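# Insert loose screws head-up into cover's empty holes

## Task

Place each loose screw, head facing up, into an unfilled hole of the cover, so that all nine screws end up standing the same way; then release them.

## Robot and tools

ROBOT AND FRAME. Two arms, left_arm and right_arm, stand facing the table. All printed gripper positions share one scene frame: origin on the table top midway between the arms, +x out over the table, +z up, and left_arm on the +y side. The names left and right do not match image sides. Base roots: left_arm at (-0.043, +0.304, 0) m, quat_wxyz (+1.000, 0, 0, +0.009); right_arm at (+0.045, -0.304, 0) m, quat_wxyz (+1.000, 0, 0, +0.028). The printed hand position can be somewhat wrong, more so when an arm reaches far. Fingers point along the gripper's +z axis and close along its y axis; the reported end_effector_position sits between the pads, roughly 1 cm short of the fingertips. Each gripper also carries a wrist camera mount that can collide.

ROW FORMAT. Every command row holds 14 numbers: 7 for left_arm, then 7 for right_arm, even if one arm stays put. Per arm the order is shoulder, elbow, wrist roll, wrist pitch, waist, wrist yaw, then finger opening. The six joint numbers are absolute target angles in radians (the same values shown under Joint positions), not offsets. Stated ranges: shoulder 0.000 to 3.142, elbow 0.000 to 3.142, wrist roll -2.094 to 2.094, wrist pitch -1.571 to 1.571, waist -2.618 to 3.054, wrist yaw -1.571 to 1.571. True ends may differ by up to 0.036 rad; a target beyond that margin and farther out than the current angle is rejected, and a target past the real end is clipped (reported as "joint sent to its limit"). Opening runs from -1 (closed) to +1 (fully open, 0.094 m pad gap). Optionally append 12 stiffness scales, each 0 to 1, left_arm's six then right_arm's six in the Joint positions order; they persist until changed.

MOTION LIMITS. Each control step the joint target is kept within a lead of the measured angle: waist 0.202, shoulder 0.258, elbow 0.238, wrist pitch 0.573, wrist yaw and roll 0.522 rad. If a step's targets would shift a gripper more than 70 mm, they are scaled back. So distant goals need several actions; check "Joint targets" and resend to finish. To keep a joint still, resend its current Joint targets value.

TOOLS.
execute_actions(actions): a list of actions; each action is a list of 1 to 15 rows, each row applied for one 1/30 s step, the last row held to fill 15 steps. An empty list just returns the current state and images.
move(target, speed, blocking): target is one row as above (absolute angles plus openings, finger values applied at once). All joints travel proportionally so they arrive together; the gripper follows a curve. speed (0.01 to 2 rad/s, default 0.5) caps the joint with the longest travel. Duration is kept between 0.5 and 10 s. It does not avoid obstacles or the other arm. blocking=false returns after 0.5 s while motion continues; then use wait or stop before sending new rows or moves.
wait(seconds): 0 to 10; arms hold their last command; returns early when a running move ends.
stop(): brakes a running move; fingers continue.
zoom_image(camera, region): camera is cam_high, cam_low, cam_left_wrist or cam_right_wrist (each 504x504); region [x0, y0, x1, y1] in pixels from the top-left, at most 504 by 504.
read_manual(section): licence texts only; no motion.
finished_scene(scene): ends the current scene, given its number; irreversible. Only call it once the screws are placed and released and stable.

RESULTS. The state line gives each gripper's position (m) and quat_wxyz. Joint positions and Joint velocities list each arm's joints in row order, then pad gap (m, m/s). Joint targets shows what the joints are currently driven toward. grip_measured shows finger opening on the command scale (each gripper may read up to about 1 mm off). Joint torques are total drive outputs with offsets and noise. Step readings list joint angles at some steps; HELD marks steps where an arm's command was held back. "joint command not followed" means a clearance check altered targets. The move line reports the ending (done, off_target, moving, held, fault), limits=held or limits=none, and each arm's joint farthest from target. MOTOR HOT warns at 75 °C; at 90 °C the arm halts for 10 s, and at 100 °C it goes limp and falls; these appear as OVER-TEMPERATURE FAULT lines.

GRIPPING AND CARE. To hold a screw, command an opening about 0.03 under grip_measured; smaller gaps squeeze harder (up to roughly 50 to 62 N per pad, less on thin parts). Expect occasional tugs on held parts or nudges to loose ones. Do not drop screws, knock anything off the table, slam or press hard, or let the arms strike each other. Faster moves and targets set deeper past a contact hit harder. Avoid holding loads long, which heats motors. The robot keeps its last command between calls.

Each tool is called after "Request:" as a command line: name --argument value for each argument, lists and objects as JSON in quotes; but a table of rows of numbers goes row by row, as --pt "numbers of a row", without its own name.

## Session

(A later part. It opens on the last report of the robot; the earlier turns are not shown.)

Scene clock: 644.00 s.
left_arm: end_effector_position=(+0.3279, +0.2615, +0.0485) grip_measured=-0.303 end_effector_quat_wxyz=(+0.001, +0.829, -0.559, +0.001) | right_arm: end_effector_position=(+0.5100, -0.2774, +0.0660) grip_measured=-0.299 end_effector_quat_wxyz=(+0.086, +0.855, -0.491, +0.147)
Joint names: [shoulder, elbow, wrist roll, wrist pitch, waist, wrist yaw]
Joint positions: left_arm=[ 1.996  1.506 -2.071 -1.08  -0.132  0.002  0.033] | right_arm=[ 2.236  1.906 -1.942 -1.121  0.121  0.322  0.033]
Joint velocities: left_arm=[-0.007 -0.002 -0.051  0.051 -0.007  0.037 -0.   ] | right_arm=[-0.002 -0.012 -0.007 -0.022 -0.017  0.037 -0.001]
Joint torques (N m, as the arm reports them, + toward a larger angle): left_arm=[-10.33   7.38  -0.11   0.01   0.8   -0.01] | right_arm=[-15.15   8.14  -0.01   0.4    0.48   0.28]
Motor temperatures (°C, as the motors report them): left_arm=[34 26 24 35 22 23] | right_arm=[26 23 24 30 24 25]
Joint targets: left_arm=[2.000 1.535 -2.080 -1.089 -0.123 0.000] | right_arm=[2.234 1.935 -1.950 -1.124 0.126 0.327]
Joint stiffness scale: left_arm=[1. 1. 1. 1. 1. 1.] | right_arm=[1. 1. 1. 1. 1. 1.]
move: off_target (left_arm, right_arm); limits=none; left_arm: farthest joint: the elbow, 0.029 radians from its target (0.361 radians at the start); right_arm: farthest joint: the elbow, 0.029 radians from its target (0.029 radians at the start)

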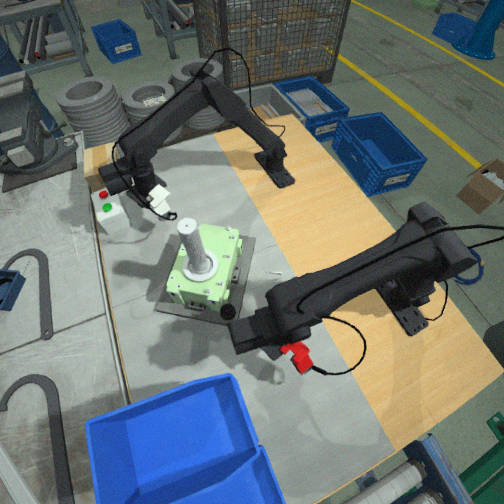

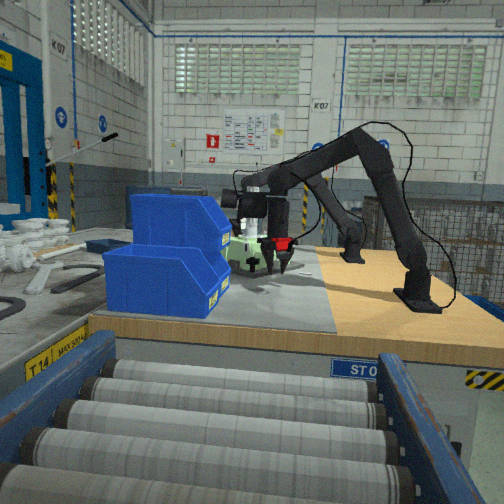

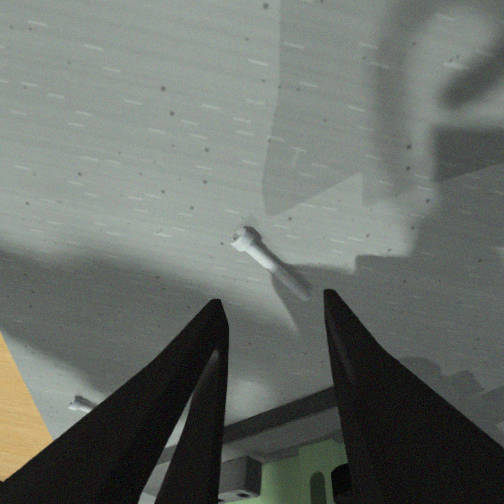

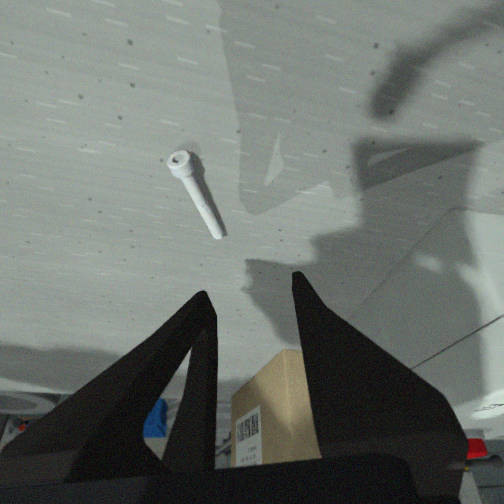

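Request:
move --target '[2.047, 1.415, -2.08, -0.955, -0.1225, 0, -0.3, 2.19, 1.718, -1.99, -0.962, 0.108, 0.327, -0.3]' --speed 0.3

Scene clock: 661.20 s.
left_arm: end_effector_position=(+0.3280, +0.2615, +0.0147) grip_measured=-0.303 end_effector_quat_wxyz=(+0.001, +0.830, -0.558, +0.000) | right_arm: end_effector_position=(+0.5019, -0.2814, +0.0361) grip_measured=-0.299 end_effector_quat_wxyz=(+0.086, +0.862, -0.477, +0.150)
Joint names: [shoulder, elbow, wrist roll, wrist pitch, waist, wrist yaw]
Joint positions: left_arm=[ 2.037  1.427 -2.071 -0.961 -0.132  0.002  0.033] | right_arm=[ 2.209  1.739 -1.982 -0.969  0.115  0.322  0.033]
Joint velocities: left_arm=[-0.027  0.017  0.007 -0.022  0.007  0.051  0.   ] | right_arm=[-0.007  0.007 -0.007  0.007  0.007 -0.037 -0.   ]
Joint torques (N m, as the arm reports them, + toward a larger angle): left_arm=[-10.06   4.18  -0.11   0.16   0.79  -0.01] | right_arm=[-16.47   4.15  -0.04   0.51  -0.69   0.29]
Motor temperatures (°C, as the motors report them): left_arm=[36 27 24 32 22 23] | right_arm=[30 24 24 29 24 25]
Joint targets: left_arm=[2.047 1.415 -2.080 -0.955 -0.122 -0.000] | right_arm=[2.190 1.718 -1.990 -0.962 0.108 0.327]
Joint stiffness scale: left_arm=[1. 1. 1. 1. 1. 1.] | right_arm=[1. 1. 1. 1. 1. 1.]
move: off_target (right_arm); limits=none; left_arm: farthest joint: the elbow, 0.012 radians from its target (0.091 radians at the start); right_arm: farthest joint: the elbow, 0.021 radians from its target (0.188 radians at the start)

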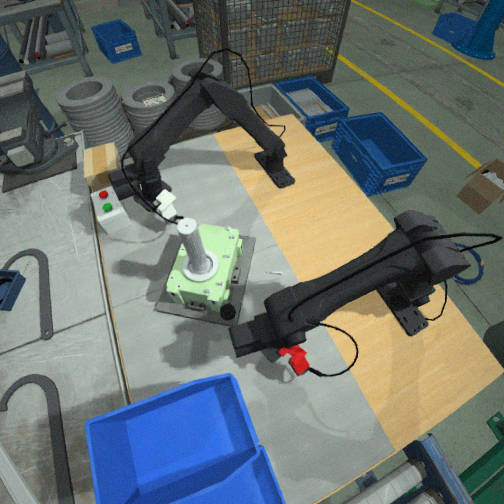

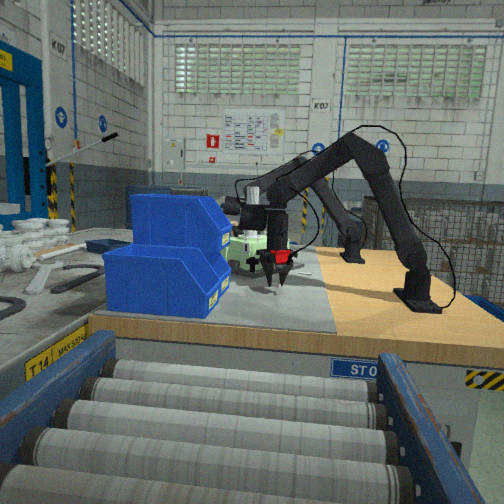

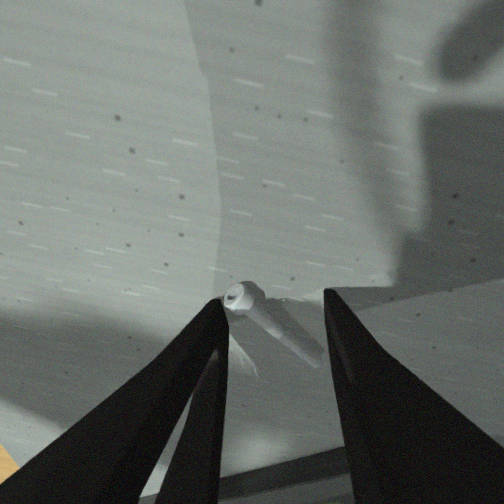

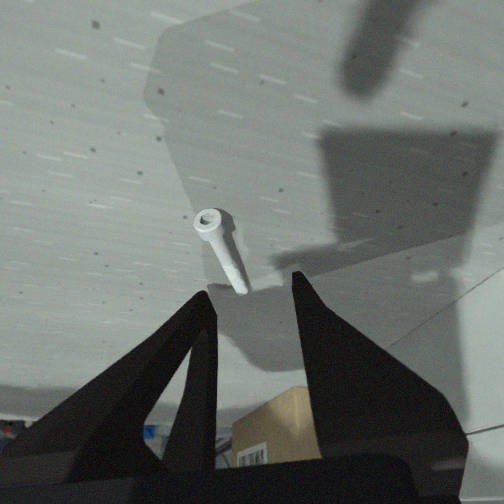

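Request:
move --target '[2.047, 1.415, -2.08, -0.955, -0.1225, 0, -0.78, 2.176, 1.643, -1.99, -0.901, 0.135, 0.327, -0.3]' --speed 0.2

Scene clock: 671.87 s.
left_arm: end_effector_position=(+0.3281, +0.2615, +0.0147) grip_measured=-0.777 end_effector_quat_wxyz=(+0.001, +0.830, -0.558, +0.000) | right_arm: end_effector_position=(+0.4992, -0.2792, +0.0319) grip_measured=-0.299 end_effector_quat_wxyz=(+0.082, +0.862, -0.473, +0.163)
Joint names: [shoulder, elbow, wrist roll, wrist pitch, waist, wrist yaw]
Joint positions: left_arm=[ 2.037  1.427 -2.071 -0.96  -0.132  0.002  0.01 ] | right_arm=[ 2.181  1.672 -1.982 -0.906  0.126  0.334  0.033]
Joint velocities: left_arm=[ 0.002 -0.002  0.037  0.066  0.007  0.066 -0.   ] | right_arm=[-0.002 -0.007 -0.066 -0.066 -0.002 -0.022 -0.   ]
Joint torques (N m, as the arm reports them, + toward a larger angle): left_arm=[-10.02   4.23  -0.12   0.15   0.8   -0.02] | right_arm=[-14.81   3.58  -0.05   0.58   0.87   0.15]
Motor temperatures (°C, as the motors report them): left_arm=[36 26 24 31 22 23] | right_arm=[31 24 24 29 24 25]
Joint targets: left_arm=[2.047 1.415 -2.080 -0.955 -0.123 0.000] | right_arm=[2.176 1.643 -1.990 -0.901 0.135 0.327]
Joint stiffness scale: left_arm=[1. 1. 1. 1. 1. 1.] | right_arm=[1. 1. 1. 1. 1. 1.]
move: off_target (right_arm); limits=none; left_arm: farthest joint: the elbow, 0.012 radians from its target (0.012 radians at the start); right_arm: farthest joint: the elbow, 0.029 radians from its target (0.096 radians at the start)

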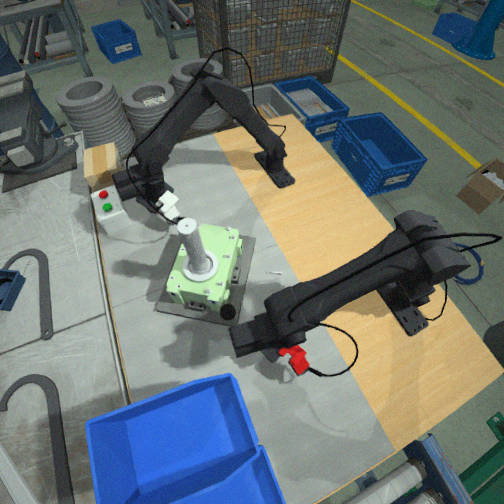

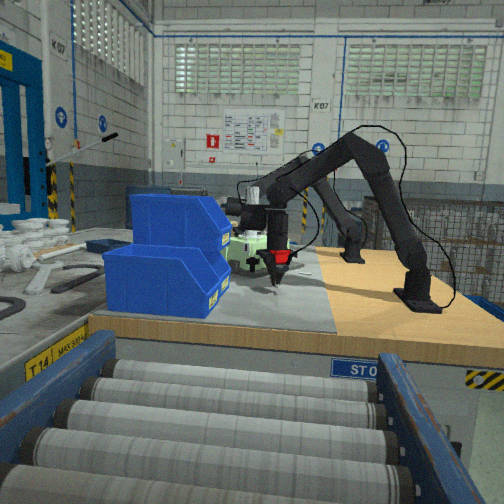

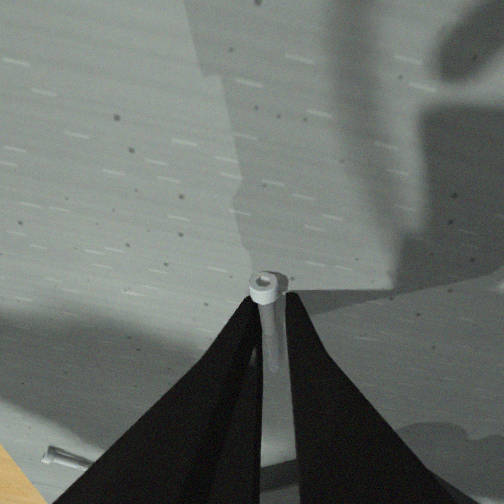

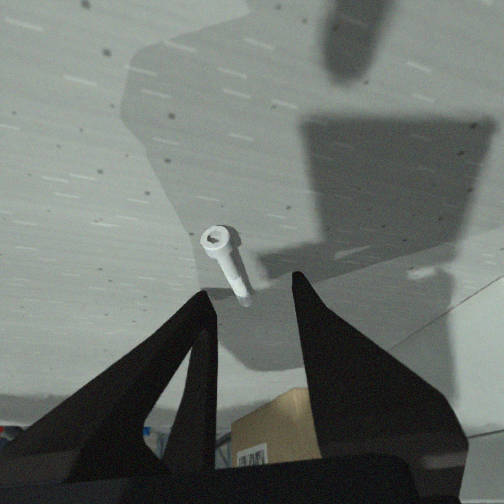

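Request:
move --target '[1.97, 1.415, -2.08, -0.955, -0.1225, 0, -0.65, 2.12, 1.66, -1.99, -0.901, 0.135, 0.327, -0.3]' --speed 0.2

Request:
move --target '[1.888, 1.253, -1.93, -0.79, 0.03, 0.336, -0.65, 2.12, 1.63, -1.99, -0.972, 0.192, 0.322, -0.3]' --speed 0.3

Scene clock: 703.37 s.
left_arm: end_effector_position=(+0.3326, +0.2610, +0.0303) grip_measured=-0.653 end_effector_quat_wxyz=(-0.009, +0.829, -0.558, +0.021) | right_arm: end_effector_position=(+0.5031, -0.2785, +0.0538) grip_measured=-0.299 end_effector_quat_wxyz=(+0.066, +0.858, -0.476, +0.182)
Joint names: [shoulder, elbow, wrist roll, wrist pitch, waist, wrist yaw]
Joint positions: left_arm=[ 1.993  1.427 -2.071 -0.959 -0.132  0.002  0.016] | right_arm=[ 2.131  1.672 -1.982 -0.905  0.126  0.334  0.033]
Joint velocities: left_arm=[ 0.012  0.002 -0.051 -0.022 -0.002 -0.022 -0.   ] | right_arm=[-0.002 -0.007  0.022  0.007 -0.002  0.051  0.   ]
Joint torques (N m, as the arm reports them, + toward a larger angle): left_arm=[-12.88   4.34  -0.12   0.22   0.79   0.  ] | right_arm=[-15.27   5.04  -0.04   0.66   0.74   0.16]
Motor temperatures (°C, as the motors report them): left_arm=[36 26 24 30 22 23] | right_arm=[32 23 24 28 24 25]
Joint targets: left_arm=[1.970 1.415 -2.080 -0.955 -0.122 -0.000] | right_arm=[2.120 1.660 -1.990 -0.901 0.135 0.327]
Joint stiffness scale: left_arm=[1. 1. 1. 1. 1. 1.] | right_arm=[1. 1. 1. 1. 1. 1.]
move: off_target (left_arm); limits=none; left_arm: farthest joint: the shoulder, 0.023 radians from its target (0.067 radians at the start); right_arm: farthest joint: the elbow, 0.012 radians from its target (0.012 radians at the start)

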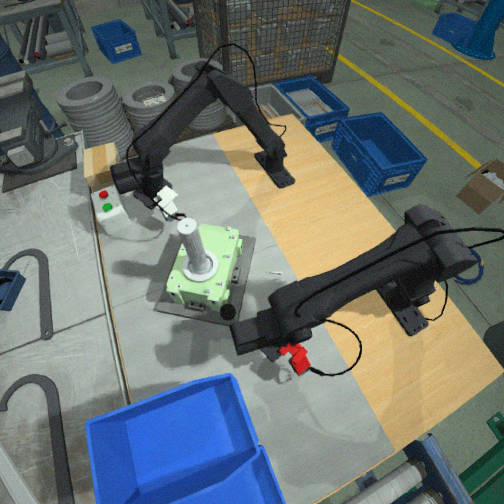

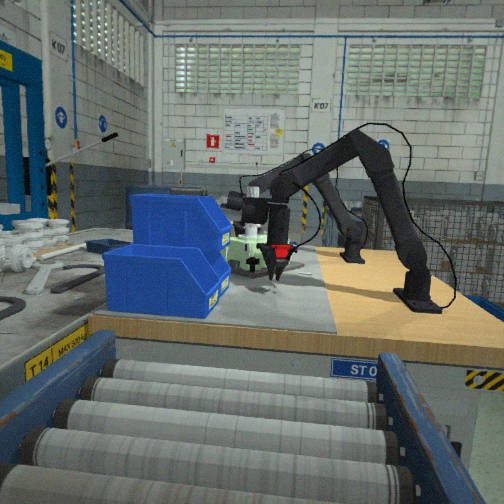

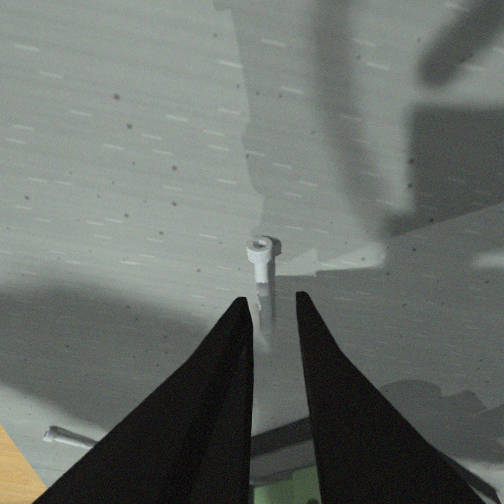

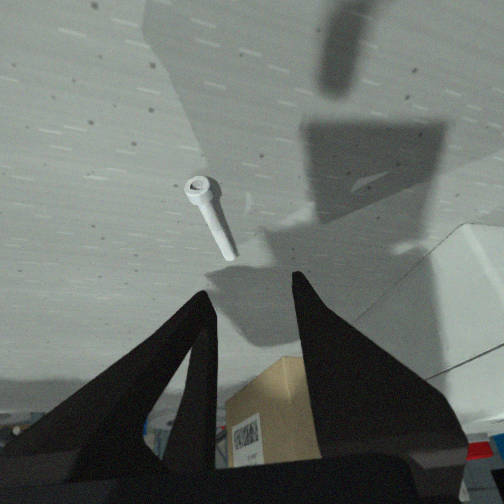

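Scene clock: 705.17 s.
left_arm: end_effector_position=(+0.3290, +0.2614, +0.0292) grip_measured=-0.653 end_effector_quat_wxyz=(+0.097, +0.817, -0.550, +0.144) | right_arm: end_effector_position=(+0.4847, -0.2544, +0.0459) grip_measured=-0.299 end_effector_quat_wxyz=(+0.080, +0.877, -0.446, +0.159)
Joint names: [shoulder, elbow, wrist roll, wrist pitch, waist, wrist yaw]
Joint positions: left_arm=[ 1.917  1.266 -1.94  -0.796  0.02   0.327  0.016] | right_arm=[ 2.131  1.651 -1.982 -0.949  0.186  0.33   0.033]
Joint velocities: left_arm=[-0.007 -0.012  0.022  0.037 -0.007  0.037  0.   ] | right_arm=[-0.012  0.002 -0.037  0.007  0.002 -0.007  0.   ]
Joint torques (N m, as the arm reports them, + toward a larger angle): left_arm=[-12.58   4.2    0.1    0.37   0.77   0.31] | right_arm=[-15.1    4.23  -0.03   0.25   0.66   0.14]
Motor temperatures (°C, as the motors report them): left_arm=[37 26 24 30 22 23] | right_arm=[32 23 24 28 24 25]
Joint targets: left_arm=[1.888 1.253 -1.930 -0.790 0.030 0.336] | right_arm=[2.120 1.630 -1.990 -0.972 0.192 0.322]
Joint stiffness scale: left_arm=[1. 1. 1. 1. 1. 1.] | right_arm=[1. 1. 1. 1. 1. 1.]
move: off_target (left_arm, right_arm); limits=none; left_arm: farthest joint: the shoulder, 0.029 radians from its target (0.105 radians at the start); right_arm: farthest joint: the wrist pitch, 0.023 radians from its target (0.067 radians at the start)

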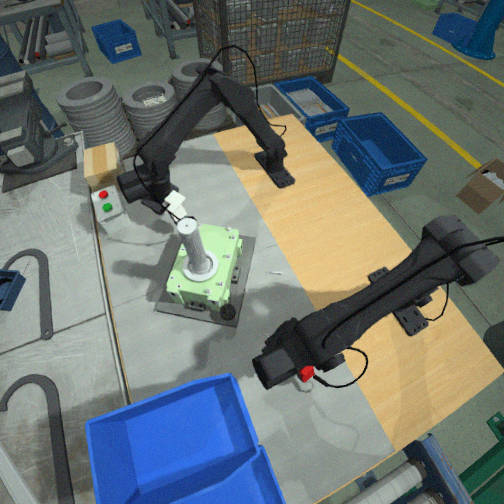

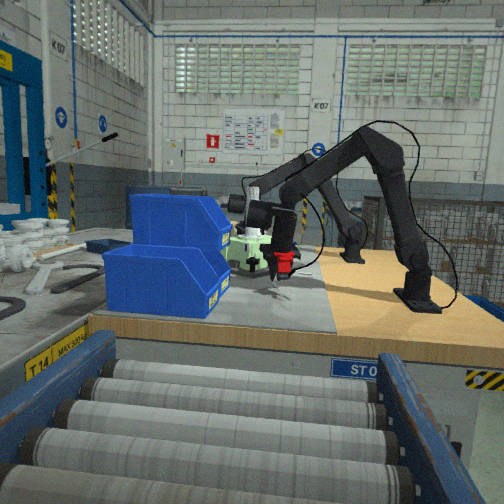

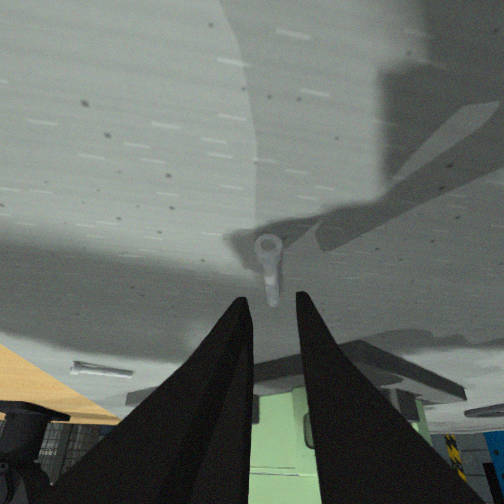

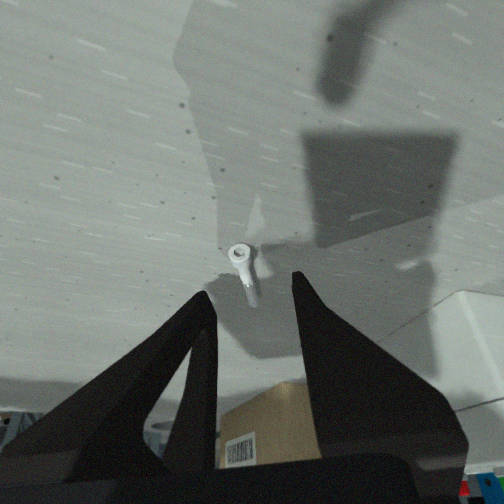

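Request:
execute_actions --actions '[]'

Scene clock: 730.87 s.
left_arm: end_effector_position=(+0.3290, +0.2614, +0.0292) grip_measured=-0.653 end_effector_quat_wxyz=(+0.097, +0.817, -0.550, +0.145) | right_arm: end_effector_position=(+0.4847, -0.2544, +0.0459) grip_measured=-0.299 end_effector_quat_wxyz=(+0.080, +0.877, -0.446, +0.159)
Joint names: [shoulder, elbow, wrist roll, wrist pitch, waist, wrist yaw]
Joint positions: left_arm=[ 1.917  1.266 -1.939 -0.796  0.02   0.328  0.016] | right_arm=[ 2.131  1.651 -1.982 -0.949  0.186  0.33   0.033]
Joint velocities: left_arm=[ 0.007 -0.002 -0.051  0.037  0.007  0.007 -0.001] | right_arm=[-0.002  0.002 -0.007  0.022 -0.007  0.066 -0.   ]
Joint torques (N m, as the arm reports them, + toward a larger angle): left_arm=[-12.56   4.22   0.09   0.37   0.78   0.33] | right_arm=[-15.02   4.33  -0.02   0.29   0.71   0.14]
Motor temperatures (°C, as the motors report them): left_arm=[39 25 24 29 22 23] | right_arm=[32 23 24 27 24 25]
Joint targets: left_arm=[1.888 1.253 -1.930 -0.790 0.030 0.336] | right_arm=[2.120 1.630 -1.990 -0.972 0.192 0.322]
Joint stiffness scale: left_arm=[1. 1. 1. 1. 1. 1.] | right_arm=[1. 1. 1. 1. 1. 1.]

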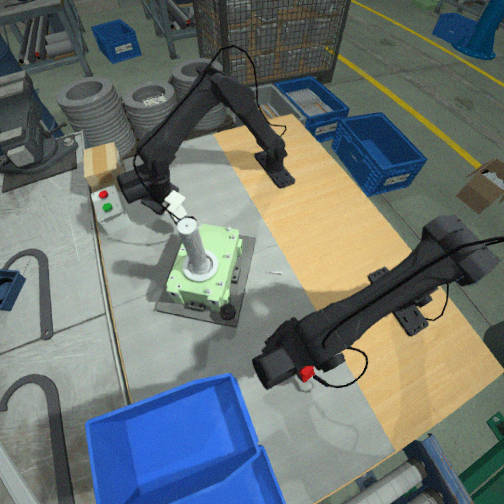

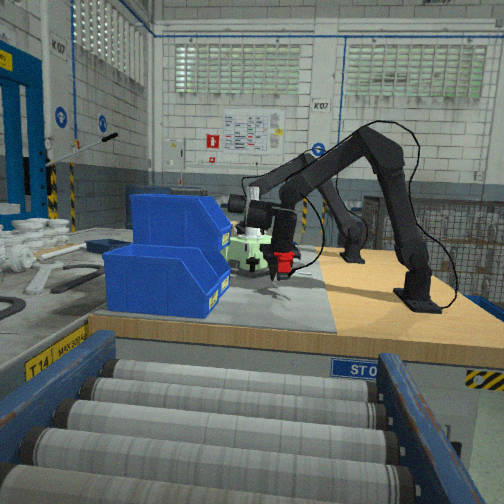

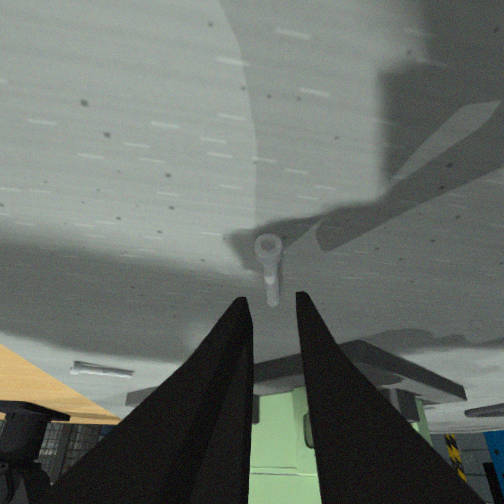

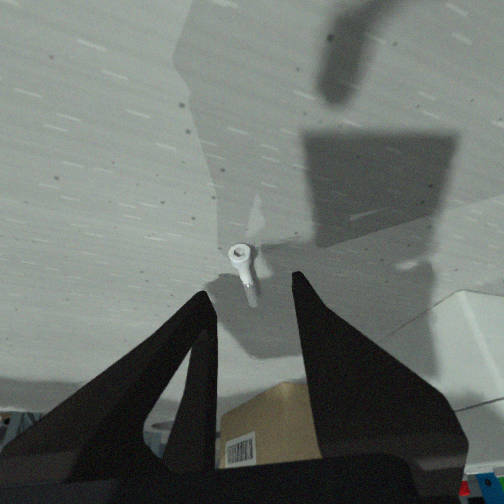

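Request:
move --target '[1.94,1.240,-1.93,-0.76,0.03,0.336,-0.65,2.12,1.63,-1.99,-0.972,0.192,0.322,-0.3]' --speed 0.08

Scene clock: 751.17 s.
left_arm: end_effector_position=(+0.3298, +0.2613, +0.0217) grip_measured=-0.653 end_effector_quat_wxyz=(+0.096, +0.817, -0.550, +0.145) | right_arm: end_effector_position=(+0.4847, -0.2544, +0.0459) grip_measured=-0.299 end_effector_quat_wxyz=(+0.080, +0.877, -0.446, +0.159)
Joint names: [shoulder, elbow, wrist roll, wrist pitch, waist, wrist yaw]
Joint positions: left_arm=[ 1.93   1.251 -1.939 -0.766  0.02   0.328  0.016] | right_arm=[ 2.131  1.651 -1.982 -0.949  0.186  0.33   0.033]
Joint velocities: left_arm=[ 0.007  0.012 -0.022  0.037 -0.012  0.022  0.   ] | right_arm=[-0.012 -0.002  0.007 -0.022  0.002  0.022 -0.001]
Joint torques (N m, as the arm reports them, + toward a larger angle): left_arm=[-9.05  4.33  0.09  0.35  0.77  0.32] | right_arm=[-14.87   4.2   -0.03   0.28   0.54   0.16]
Motor temperatures (°C, as the motors report them): left_arm=[39 25 24 29 22 23] | right_arm=[33 23 24 27 24 25]
Joint targets: left_arm=[1.940 1.240 -1.930 -0.760 0.030 0.336] | right_arm=[2.120 1.630 -1.990 -0.972 0.192 0.322]
Joint stiffness scale: left_arm=[1. 1. 1. 1. 1. 1.] | right_arm=[1. 1. 1. 1. 1. 1.]
move: off_target (right_arm); limits=none; left_arm: farthest joint: the elbow, 0.011 radians from its target (0.026 radians at the start); right_arm: farthest joint: the wrist pitch, 0.023 radians from its target (0.023 radians at the start)

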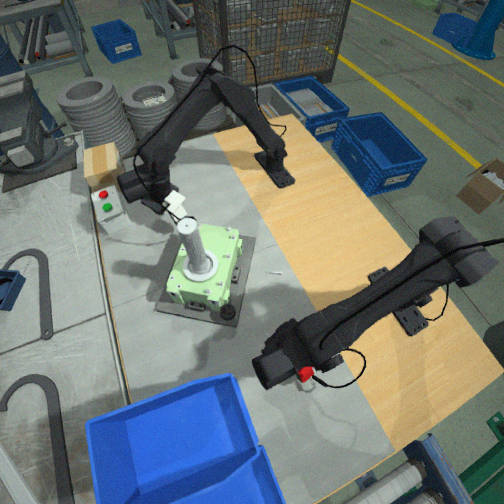

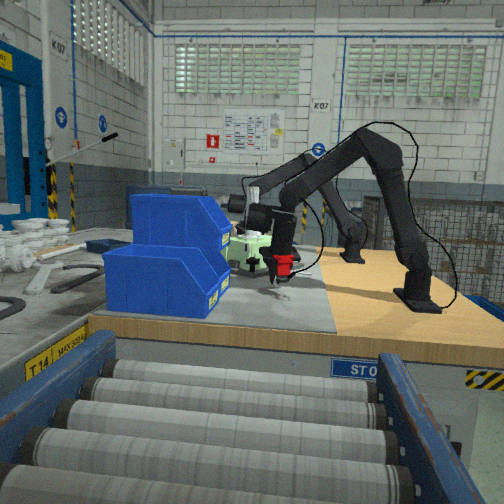

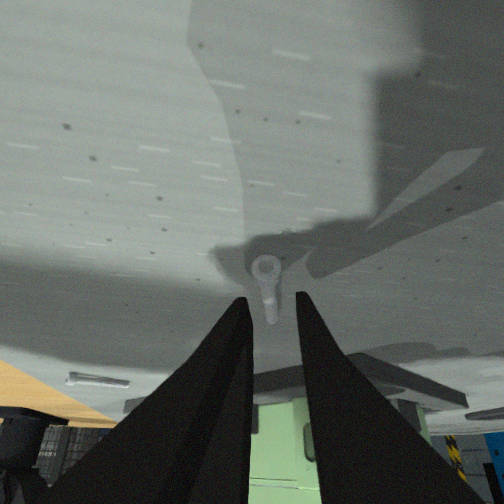

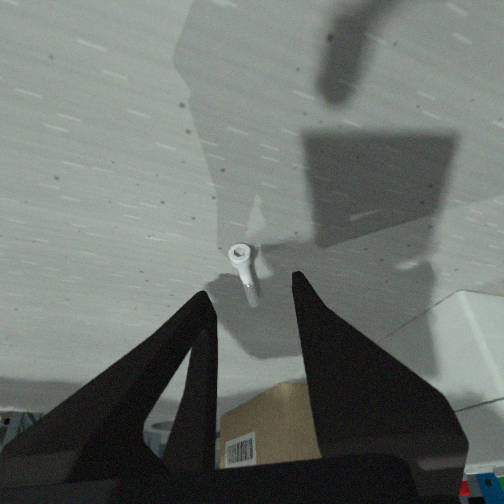

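Request:
move --target '[1.948,1.229,-1.93,-0.741,0.03,0.336,-0.65,2.15,1.615,-1.99,-0.915,0.192,0.322,-0.3]' --speed 0.06

Scene clock: 758.90 s.
left_arm: end_effector_position=(+0.3310, +0.2614, +0.0197) grip_measured=-0.653 end_effector_quat_wxyz=(+0.094, +0.816, -0.551, +0.149) | right_arm: end_effector_position=(+0.4852, -0.2543, +0.0369) grip_measured=-0.299 end_effector_quat_wxyz=(+0.081, +0.877, -0.446, +0.158)
Joint names: [shoulder, elbow, wrist roll, wrist pitch, waist, wrist yaw]
Joint positions: left_arm=[ 1.93   1.241 -1.939 -0.746  0.02   0.328  0.016] | right_arm=[ 2.144  1.635 -1.982 -0.922  0.186  0.33   0.033]
Joint velocities: left_arm=[-0.017 -0.012  0.022  0.022  0.027 -0.066  0.   ] | right_arm=[ 0.022  0.007  0.022 -0.007 -0.007 -0.007 -0.   ]
Joint torques (N m, as the arm reports them, + toward a larger angle): left_arm=[-8.35  4.2   0.09  0.37  0.76  0.32] | right_arm=[-13.32   4.31  -0.01   0.52   0.49   0.09]
Motor temperatures (°C, as the motors report them): left_arm=[38 25 24 29 22 23] | right_arm=[33 23 24 27 24 25]
Joint targets: left_arm=[1.948 1.229 -1.930 -0.741 0.030 0.336] | right_arm=[2.150 1.615 -1.990 -0.915 0.192 0.322]
Joint stiffness scale: left_arm=[1. 1. 1. 1. 1. 1.] | right_arm=[1. 1. 1. 1. 1. 1.]
move: done; limits=none; left_arm: farthest joint: the shoulder, 0.018 radians from its target (0.018 radians at the start); right_arm: farthest joint: the elbow, 0.020 radians from its target (0.036 radians at the start)

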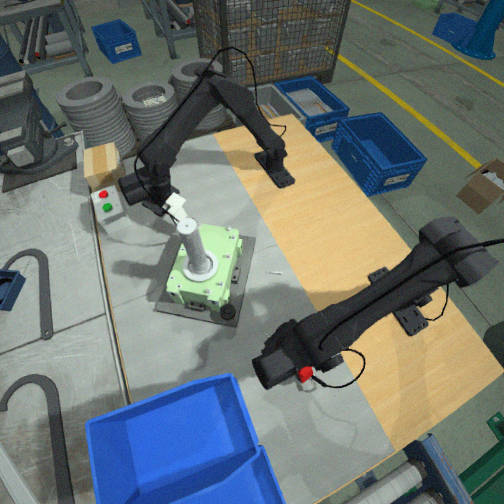

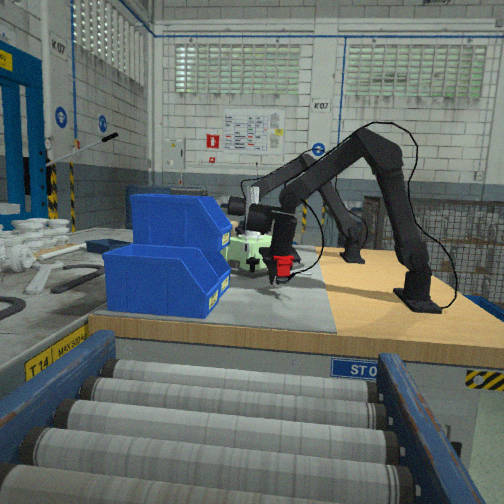

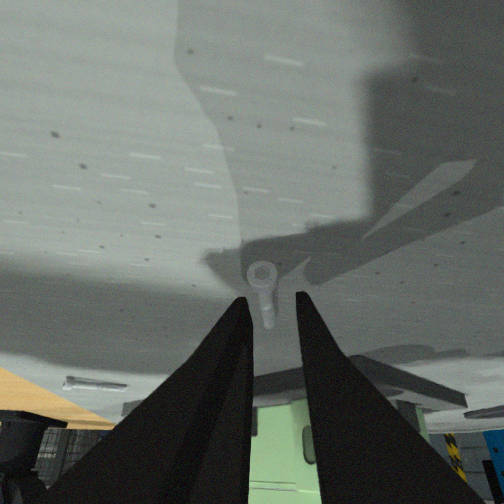

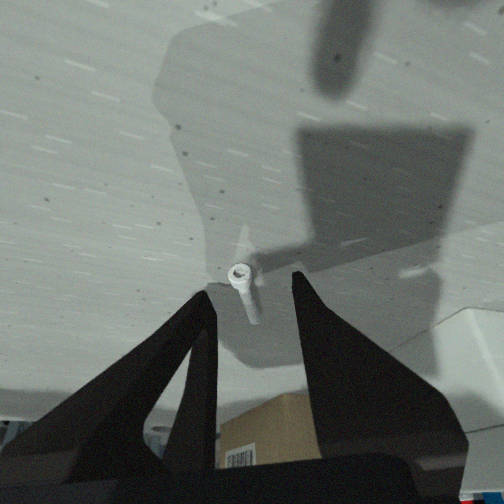

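Request:
execute_actions --actions '[[[1.965,1.229,-1.93,-0.741,0.03,0.336,-0.65,2.15,1.615,-1.99,-0.915,0.192,0.322,-0.3],[1.965,1.229,-1.93,-0.741,0.03,0.336,-0.65,2.15,1.615,-1.99,-0.915,0.192,0.322,-0.3],[1.95,1.229,-1.93,-0.741,0.03,0.336,-0.65,2.15,1.615,-1.99,-0.915,0.192,0.322,-0.3]]]'

Scene clock: 766.60 s.
left_arm: end_effector_position=(+0.3304, +0.2611, +0.0155) grip_measured=-0.653 end_effector_quat_wxyz=(+0.097, +0.816, -0.550, +0.146) | right_arm: end_effector_position=(+0.4853, -0.2543, +0.0370) grip_measured=-0.299 end_effector_quat_wxyz=(+0.081, +0.877, -0.446, +0.159)
Joint names: [shoulder, elbow, wrist roll, wrist pitch, waist, wrist yaw]
Joint positions: left_arm=[ 1.942  1.241 -1.939 -0.743  0.02   0.33   0.016] | right_arm=[ 2.144  1.635 -1.982 -0.921  0.186  0.33   0.033]
Joint velocities: left_arm=[-0.017 -0.012 -0.007 -0.022 -0.012  0.051 -0.001] | right_arm=[-0.017  0.007  0.022  0.022 -0.037  0.037  0.001]
Joint torques (N m, as the arm reports them, + toward a larger angle): left_arm=[-9.38  4.09  0.08  0.34  0.75  0.31] | right_arm=[-13.23   4.25   0.     0.52   0.54   0.15]
Motor temperatures (°C, as the motors report them): left_arm=[37 25 24 29 22 23] | right_arm=[32 23 24 27 24 25]
Joint targets: left_arm=[1.950 1.229 -1.930 -0.741 0.030 0.336] | right_arm=[2.150 1.615 -1.990 -0.915 0.192 0.322]
Joint stiffness scale: left_arm=[1. 1. 1. 1. 1. 1.] | right_arm=[1. 1. 1. 1. 1. 1.]
Step readings (joint positions):
0: left_arm=[1.930 1.241 -1.939 -0.746 0.020 0.328] | right_arm=[2.144 1.635 -1.982 -0.921 0.186 0.330]
1: left_arm=[1.931 1.241 -1.939 -0.746 0.020 0.328] | right_arm=[2.144 1.635 -1.982 -0.921 0.186 0.330]
2: left_arm=[1.935 1.241 -1.939 -0.744 0.020 0.328] | right_arm=[2.144 1.635 -1.982 -0.921 0.186 0.330]
4: left_arm=[1.942 1.241 -1.939 -0.744 0.020 0.328] | right_arm=[2.144 1.635 -1.982 -0.921 0.186 0.330]
8: left_arm=[1.942 1.241 -1.939 -0.743 0.020 0.330] | right_arm=[2.144 1.635 -1.982 -0.921 0.186 0.330]
15: Joint positions above

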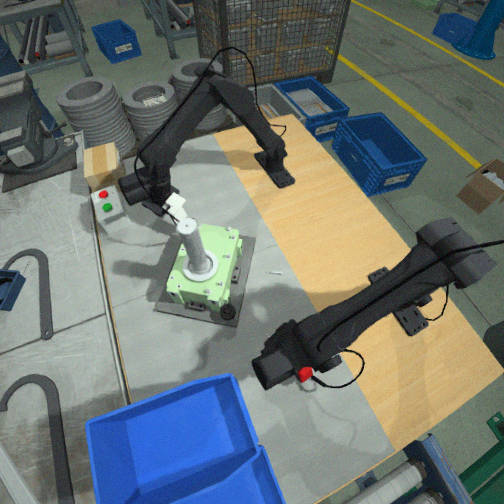

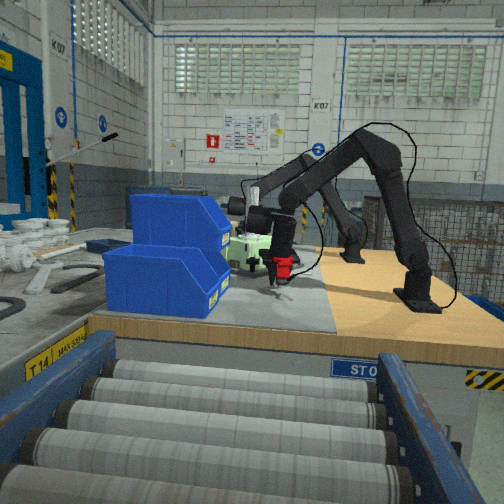

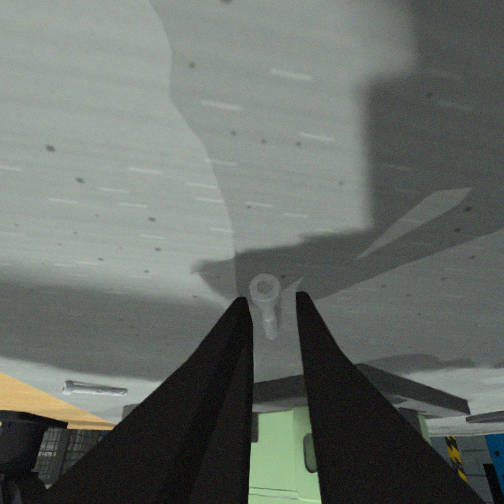

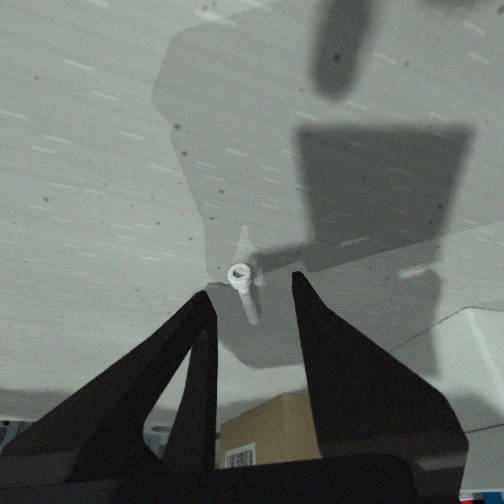

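Request:
execute_actions --actions '[[[1.942,1.229,-1.93,-0.741,0.03,0.336,-0.75,2.15,1.615,-1.99,-0.915,0.192,0.322,-0.3],[1.942,1.229,-1.93,-0.741,0.03,0.336,-0.78,2.15,1.615,-1.99,-0.915,0.192,0.322,-0.3],[1.942,1.229,-1.93,-0.741,0.03,0.336,-0.81,2.15,1.615,-1.99,-0.915,0.192,0.322,-0.3],[1.942,1.229,-1.93,-0.741,0.03,0.336,-0.84,2.15,1.615,-1.99,-0.915,0.192,0.322,-0.3],[1.942,1.229,-1.93,-0.741,0.03,0.336,-0.87,2.15,1.615,-1.99,-0.915,0.192,0.322,-0.3],[1.942,1.229,-1.93,-0.741,0.03,0.336,-0.89,2.15,1.615,-1.99,-0.915,0.192,0.322,-0.3],[1.942,1.229,-1.93,-0.741,0.03,0.336,-0.91,2.15,1.615,-1.99,-0.915,0.192,0.322,-0.3],[1.942,1.229,-1.93,-0.741,0.03,0.336,-0.93,2.15,1.615,-1.99,-0.915,0.192,0.322,-0.3],[1.942,1.229,-1.93,-0.741,0.03,0.336,-0.95,2.15,1.615,-1.99,-0.915,0.192,0.322,-0.3]]]'

Scene clock: 774.30 s.
left_arm: end_effector_position=(+0.3304, +0.2611, +0.0155) grip_measured=-0.924 end_effector_quat_wxyz=(+0.097, +0.816, -0.550, +0.146) | right_arm: end_effector_position=(+0.4853, -0.2543, +0.0370) grip_measured=-0.299 end_effector_quat_wxyz=(+0.081, +0.877, -0.446, +0.159)
Joint names: [shoulder, elbow, wrist roll, wrist pitch, waist, wrist yaw]
Joint positions: left_arm=[ 1.942  1.241 -1.939 -0.743  0.02   0.33   0.004] | right_arm=[ 2.144  1.635 -1.982 -0.921  0.186  0.33   0.033]
Joint velocities: left_arm=[ 0.007  0.012 -0.007 -0.007  0.017 -0.066  0.   ] | right_arm=[ 0.007  0.002 -0.007 -0.095  0.017  0.007 -0.001]
Joint torques (N m, as the arm reports them, + toward a larger angle): left_arm=[-10.1    4.17   0.09   0.34   0.75   0.3 ] | right_arm=[-13.39   4.34  -0.03   0.55   0.41   0.13]
Motor temperatures (°C, as the motors report them): left_arm=[37 25 24 29 22 23] | right_arm=[32 23 24 27 24 25]
Joint targets: left_arm=[1.942 1.229 -1.930 -0.741 0.030 0.336] | right_arm=[2.150 1.615 -1.990 -0.915 0.192 0.322]
Joint stiffness scale: left_arm=[1. 1. 1. 1. 1. 1.] | right_arm=[1. 1. 1. 1. 1. 1.]
Step readings (joint positions):
0: left_arm=[1.942 1.241 -1.939 -0.743 0.020 0.330] | right_arm=[2.144 1.635 -1.982 -0.921 0.186 0.330]
1: left_arm=[1.942 1.241 -1.939 -0.743 0.020 0.330] | right_arm=[2.144 1.635 -1.982 -0.921 0.186 0.330]
2: left_arm=[1.942 1.241 -1.939 -0.743 0.020 0.330] | right_arm=[2.144 1.635 -1.982 -0.921 0.186 0.330]
4: left_arm=[1.942 1.241 -1.939 -0.743 0.020 0.330] | right_arm=[2.144 1.635 -1.982 -0.921 0.186 0.330]
8: left_arm=[1.942 1.241 -1.939 -0.743 0.020 0.330] | right_arm=[2.144 1.635 -1.982 -0.921 0.186 0.330]
15: Joint positions above

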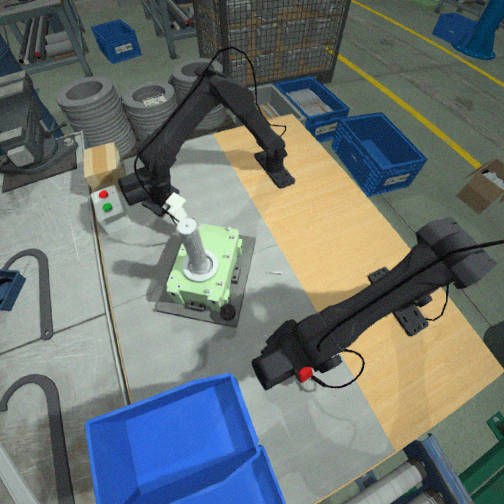

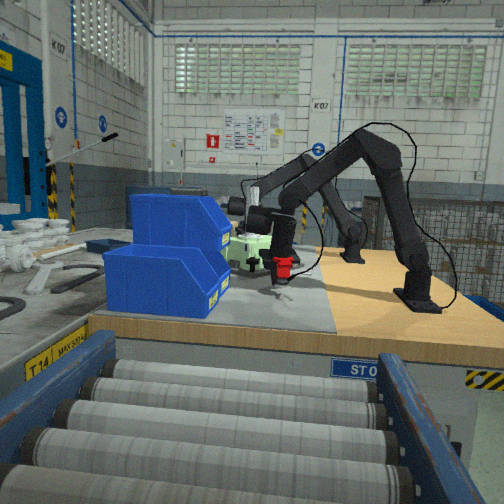

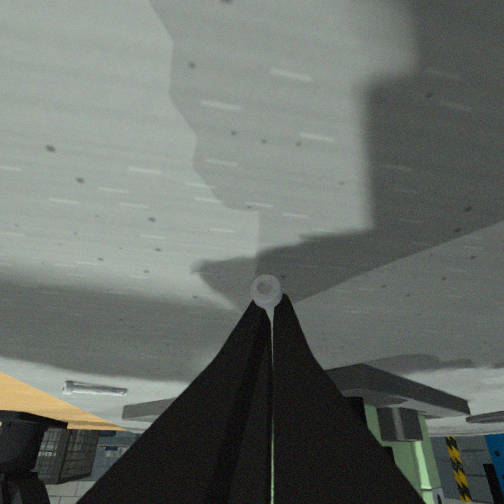

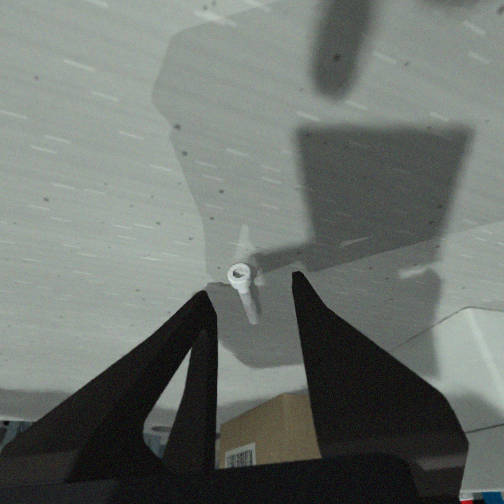

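Request:
move --target '[1.80,1.229,-1.93,-0.741,0.03,0.336,-0.95,2.15,1.615,-2.0,-0.90,0.16,0.322,-0.3]' --speed 0.15

Scene clock: 790.03 s.
left_arm: end_effector_position=(+0.3400, +0.2615, +0.0571) grip_measured=-0.924 end_effector_quat_wxyz=(+0.063, +0.807, -0.555, +0.192) | right_arm: end_effector_position=(+0.4895, -0.2614, +0.0375) grip_measured=-0.299 end_effector_quat_wxyz=(+0.078, +0.874, -0.451, +0.163)
Joint names: [shoulder, elbow, wrist roll, wrist pitch, waist, wrist yaw]
Joint positions: left_arm=[ 1.825  1.241 -1.939 -0.743  0.02   0.33   0.004] | right_arm=[ 2.144  1.635 -1.992 -0.907  0.168  0.33   0.033]
Joint velocities: left_arm=[ 0.002  0.002  0.022 -0.022  0.017  0.037 -0.   ] | right_arm=[ 0.022  0.002 -0.066 -0.066  0.012  0.007  0.   ]
Joint torques (N m, as the arm reports them, + toward a larger angle): left_arm=[-11.7    4.49   0.08   0.53   0.78   0.29] | right_arm=[-13.43   4.29   0.     0.58  -0.69   0.15]
Motor temperatures (°C, as the motors report them): left_arm=[37 25 24 28 22 23] | right_arm=[32 23 24 27 24 25]
Joint targets: left_arm=[1.800 1.229 -1.930 -0.741 0.030 0.336] | right_arm=[2.150 1.615 -2.000 -0.900 0.160 0.322]
Joint stiffness scale: left_arm=[1. 1. 1. 1. 1. 1.] | right_arm=[1. 1. 1. 1. 1. 1.]
move: off_target (left_arm); limits=none; left_arm: farthest joint: the shoulder, 0.025 radians from its target (0.142 radians at the start); right_arm: farthest joint: the elbow, 0.020 radians from its target (0.020 radians at the start)

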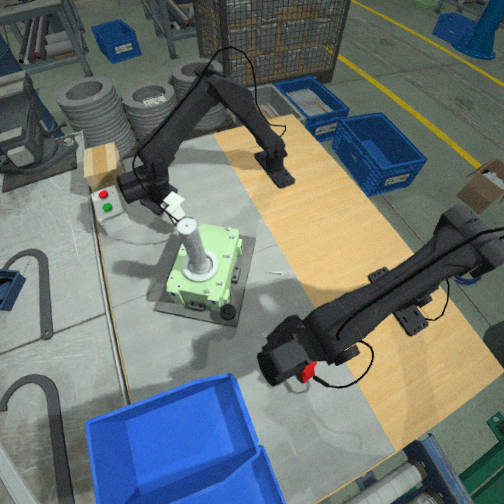

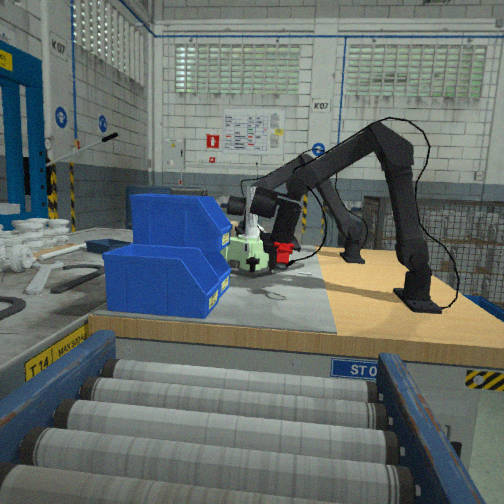

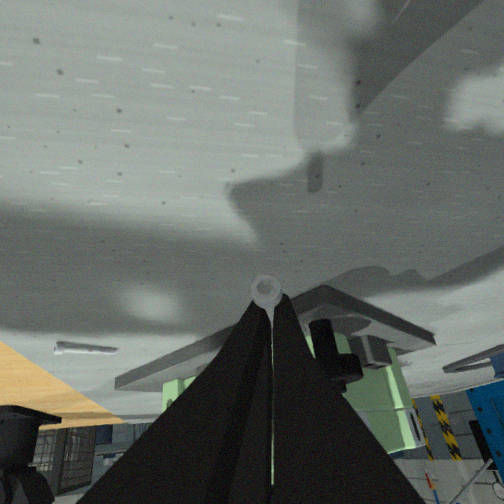

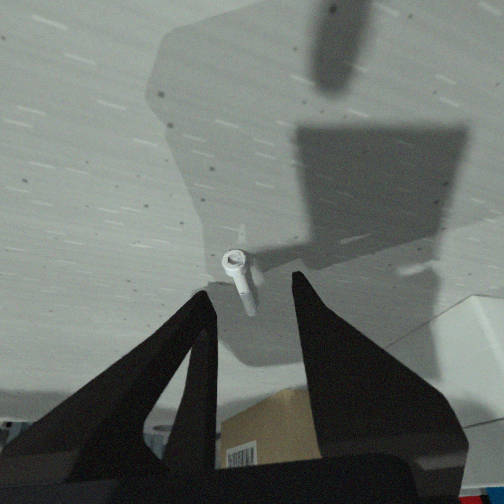

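Now lower right shoulder.

Request:
execute_actions --actions '[[[1.80,1.229,-1.93,-0.741,0.03,0.336,-0.95,2.172,1.615,-2.0,-0.90,0.16,0.322,-0.3],[1.80,1.229,-1.93,-0.741,0.03,0.336,-0.95,2.172,1.615,-2.0,-0.90,0.16,0.322,-0.3],[1.80,1.229,-1.93,-0.741,0.03,0.336,-0.95,2.16,1.615,-2.0,-0.90,0.16,0.322,-0.3]]]'

Scene clock: 795.87 s.
left_arm: end_effector_position=(+0.3400, +0.2615, +0.0571) grip_measured=-0.924 end_effector_quat_wxyz=(+0.063, +0.807, -0.555, +0.192) | right_arm: end_effector_position=(+0.4891, -0.2615, +0.0326) grip_measured=-0.299 end_effector_quat_wxyz=(+0.081, +0.875, -0.450, +0.159)
Joint names: [shoulder, elbow, wrist roll, wrist pitch, waist, wrist yaw]
Joint positions: left_arm=[ 1.825  1.241 -1.939 -0.743  0.02   0.33   0.004] | right_arm=[ 2.155  1.635 -1.992 -0.904  0.168  0.33   0.033]
Joint velocities: left_arm=[-0.007  0.012 -0.11  -0.007 -0.002  0.007  0.   ] | right_arm=[-0.007 -0.002 -0.037  0.022 -0.002  0.051 -0.   ]
Joint torques (N m, as the arm reports them, + toward a larger angle): left_arm=[-11.71   4.55   0.09   0.52   0.78   0.3 ] | right_arm=[-13.45   4.32  -0.03   0.56  -0.73   0.14]
Motor temperatures (°C, as the motors report them): left_arm=[38 25 24 28 22 23] | right_arm=[32 23 24 27 24 25]
Joint targets: left_arm=[1.800 1.229 -1.930 -0.741 0.030 0.336] | right_arm=[2.160 1.615 -2.000 -0.900 0.160 0.322]
Joint stiffness scale: left_arm=[1. 1. 1. 1. 1. 1.] | right_arm=[1. 1. 1. 1. 1. 1.]
Step readings (joint positions):
0: left_arm=[1.825 1.241 -1.939 -0.743 0.020 0.330] | right_arm=[2.144 1.635 -1.992 -0.907 0.168 0.330]
1: left_arm=[1.825 1.241 -1.939 -0.743 0.020 0.330] | right_arm=[2.146 1.635 -1.992 -0.907 0.168 0.330]
2: left_arm=[1.825 1.241 -1.939 -0.743 0.020 0.330] | right_arm=[2.148 1.635 -1.992 -0.905 0.168 0.330]
4: left_arm=[1.825 1.241 -1.939 -0.743 0.020 0.330] | right_arm=[2.153 1.635 -1.992 -0.904 0.168 0.330]
8: left_arm=[1.825 1.241 -1.939 -0.743 0.020 0.330] | right_arm=[2.155 1.635 -1.992 -0.904 0.168 0.330]
15: Joint positions above

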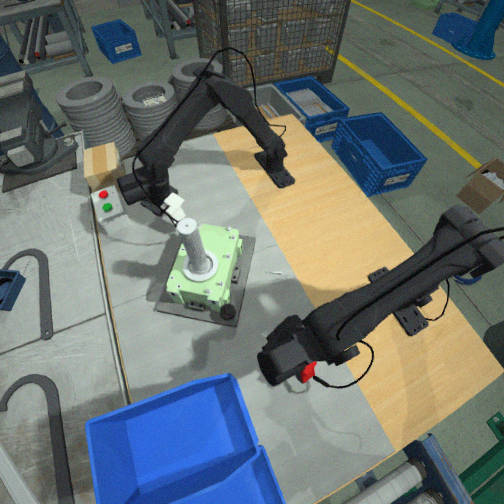

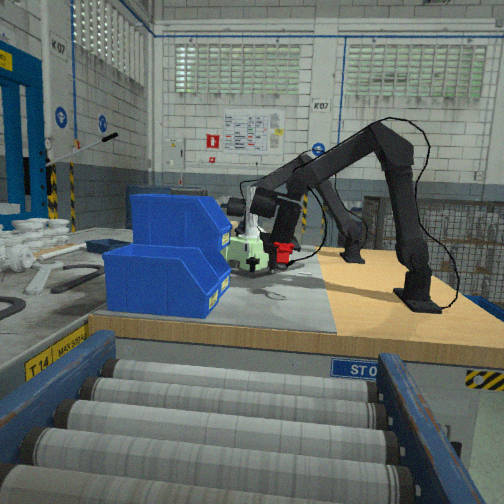

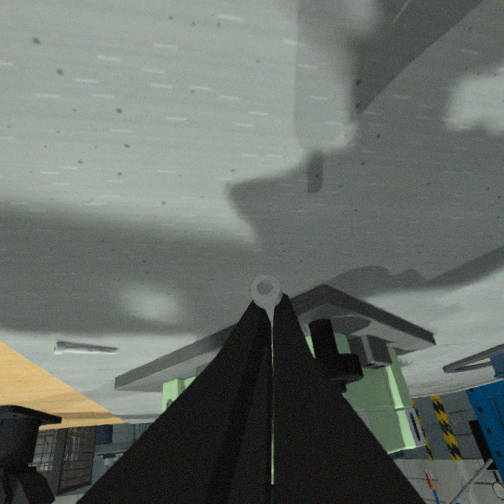

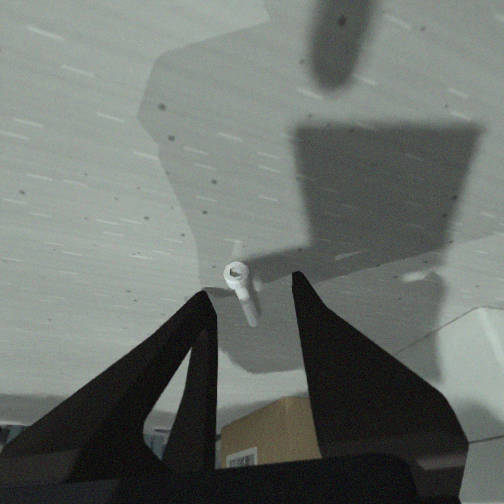

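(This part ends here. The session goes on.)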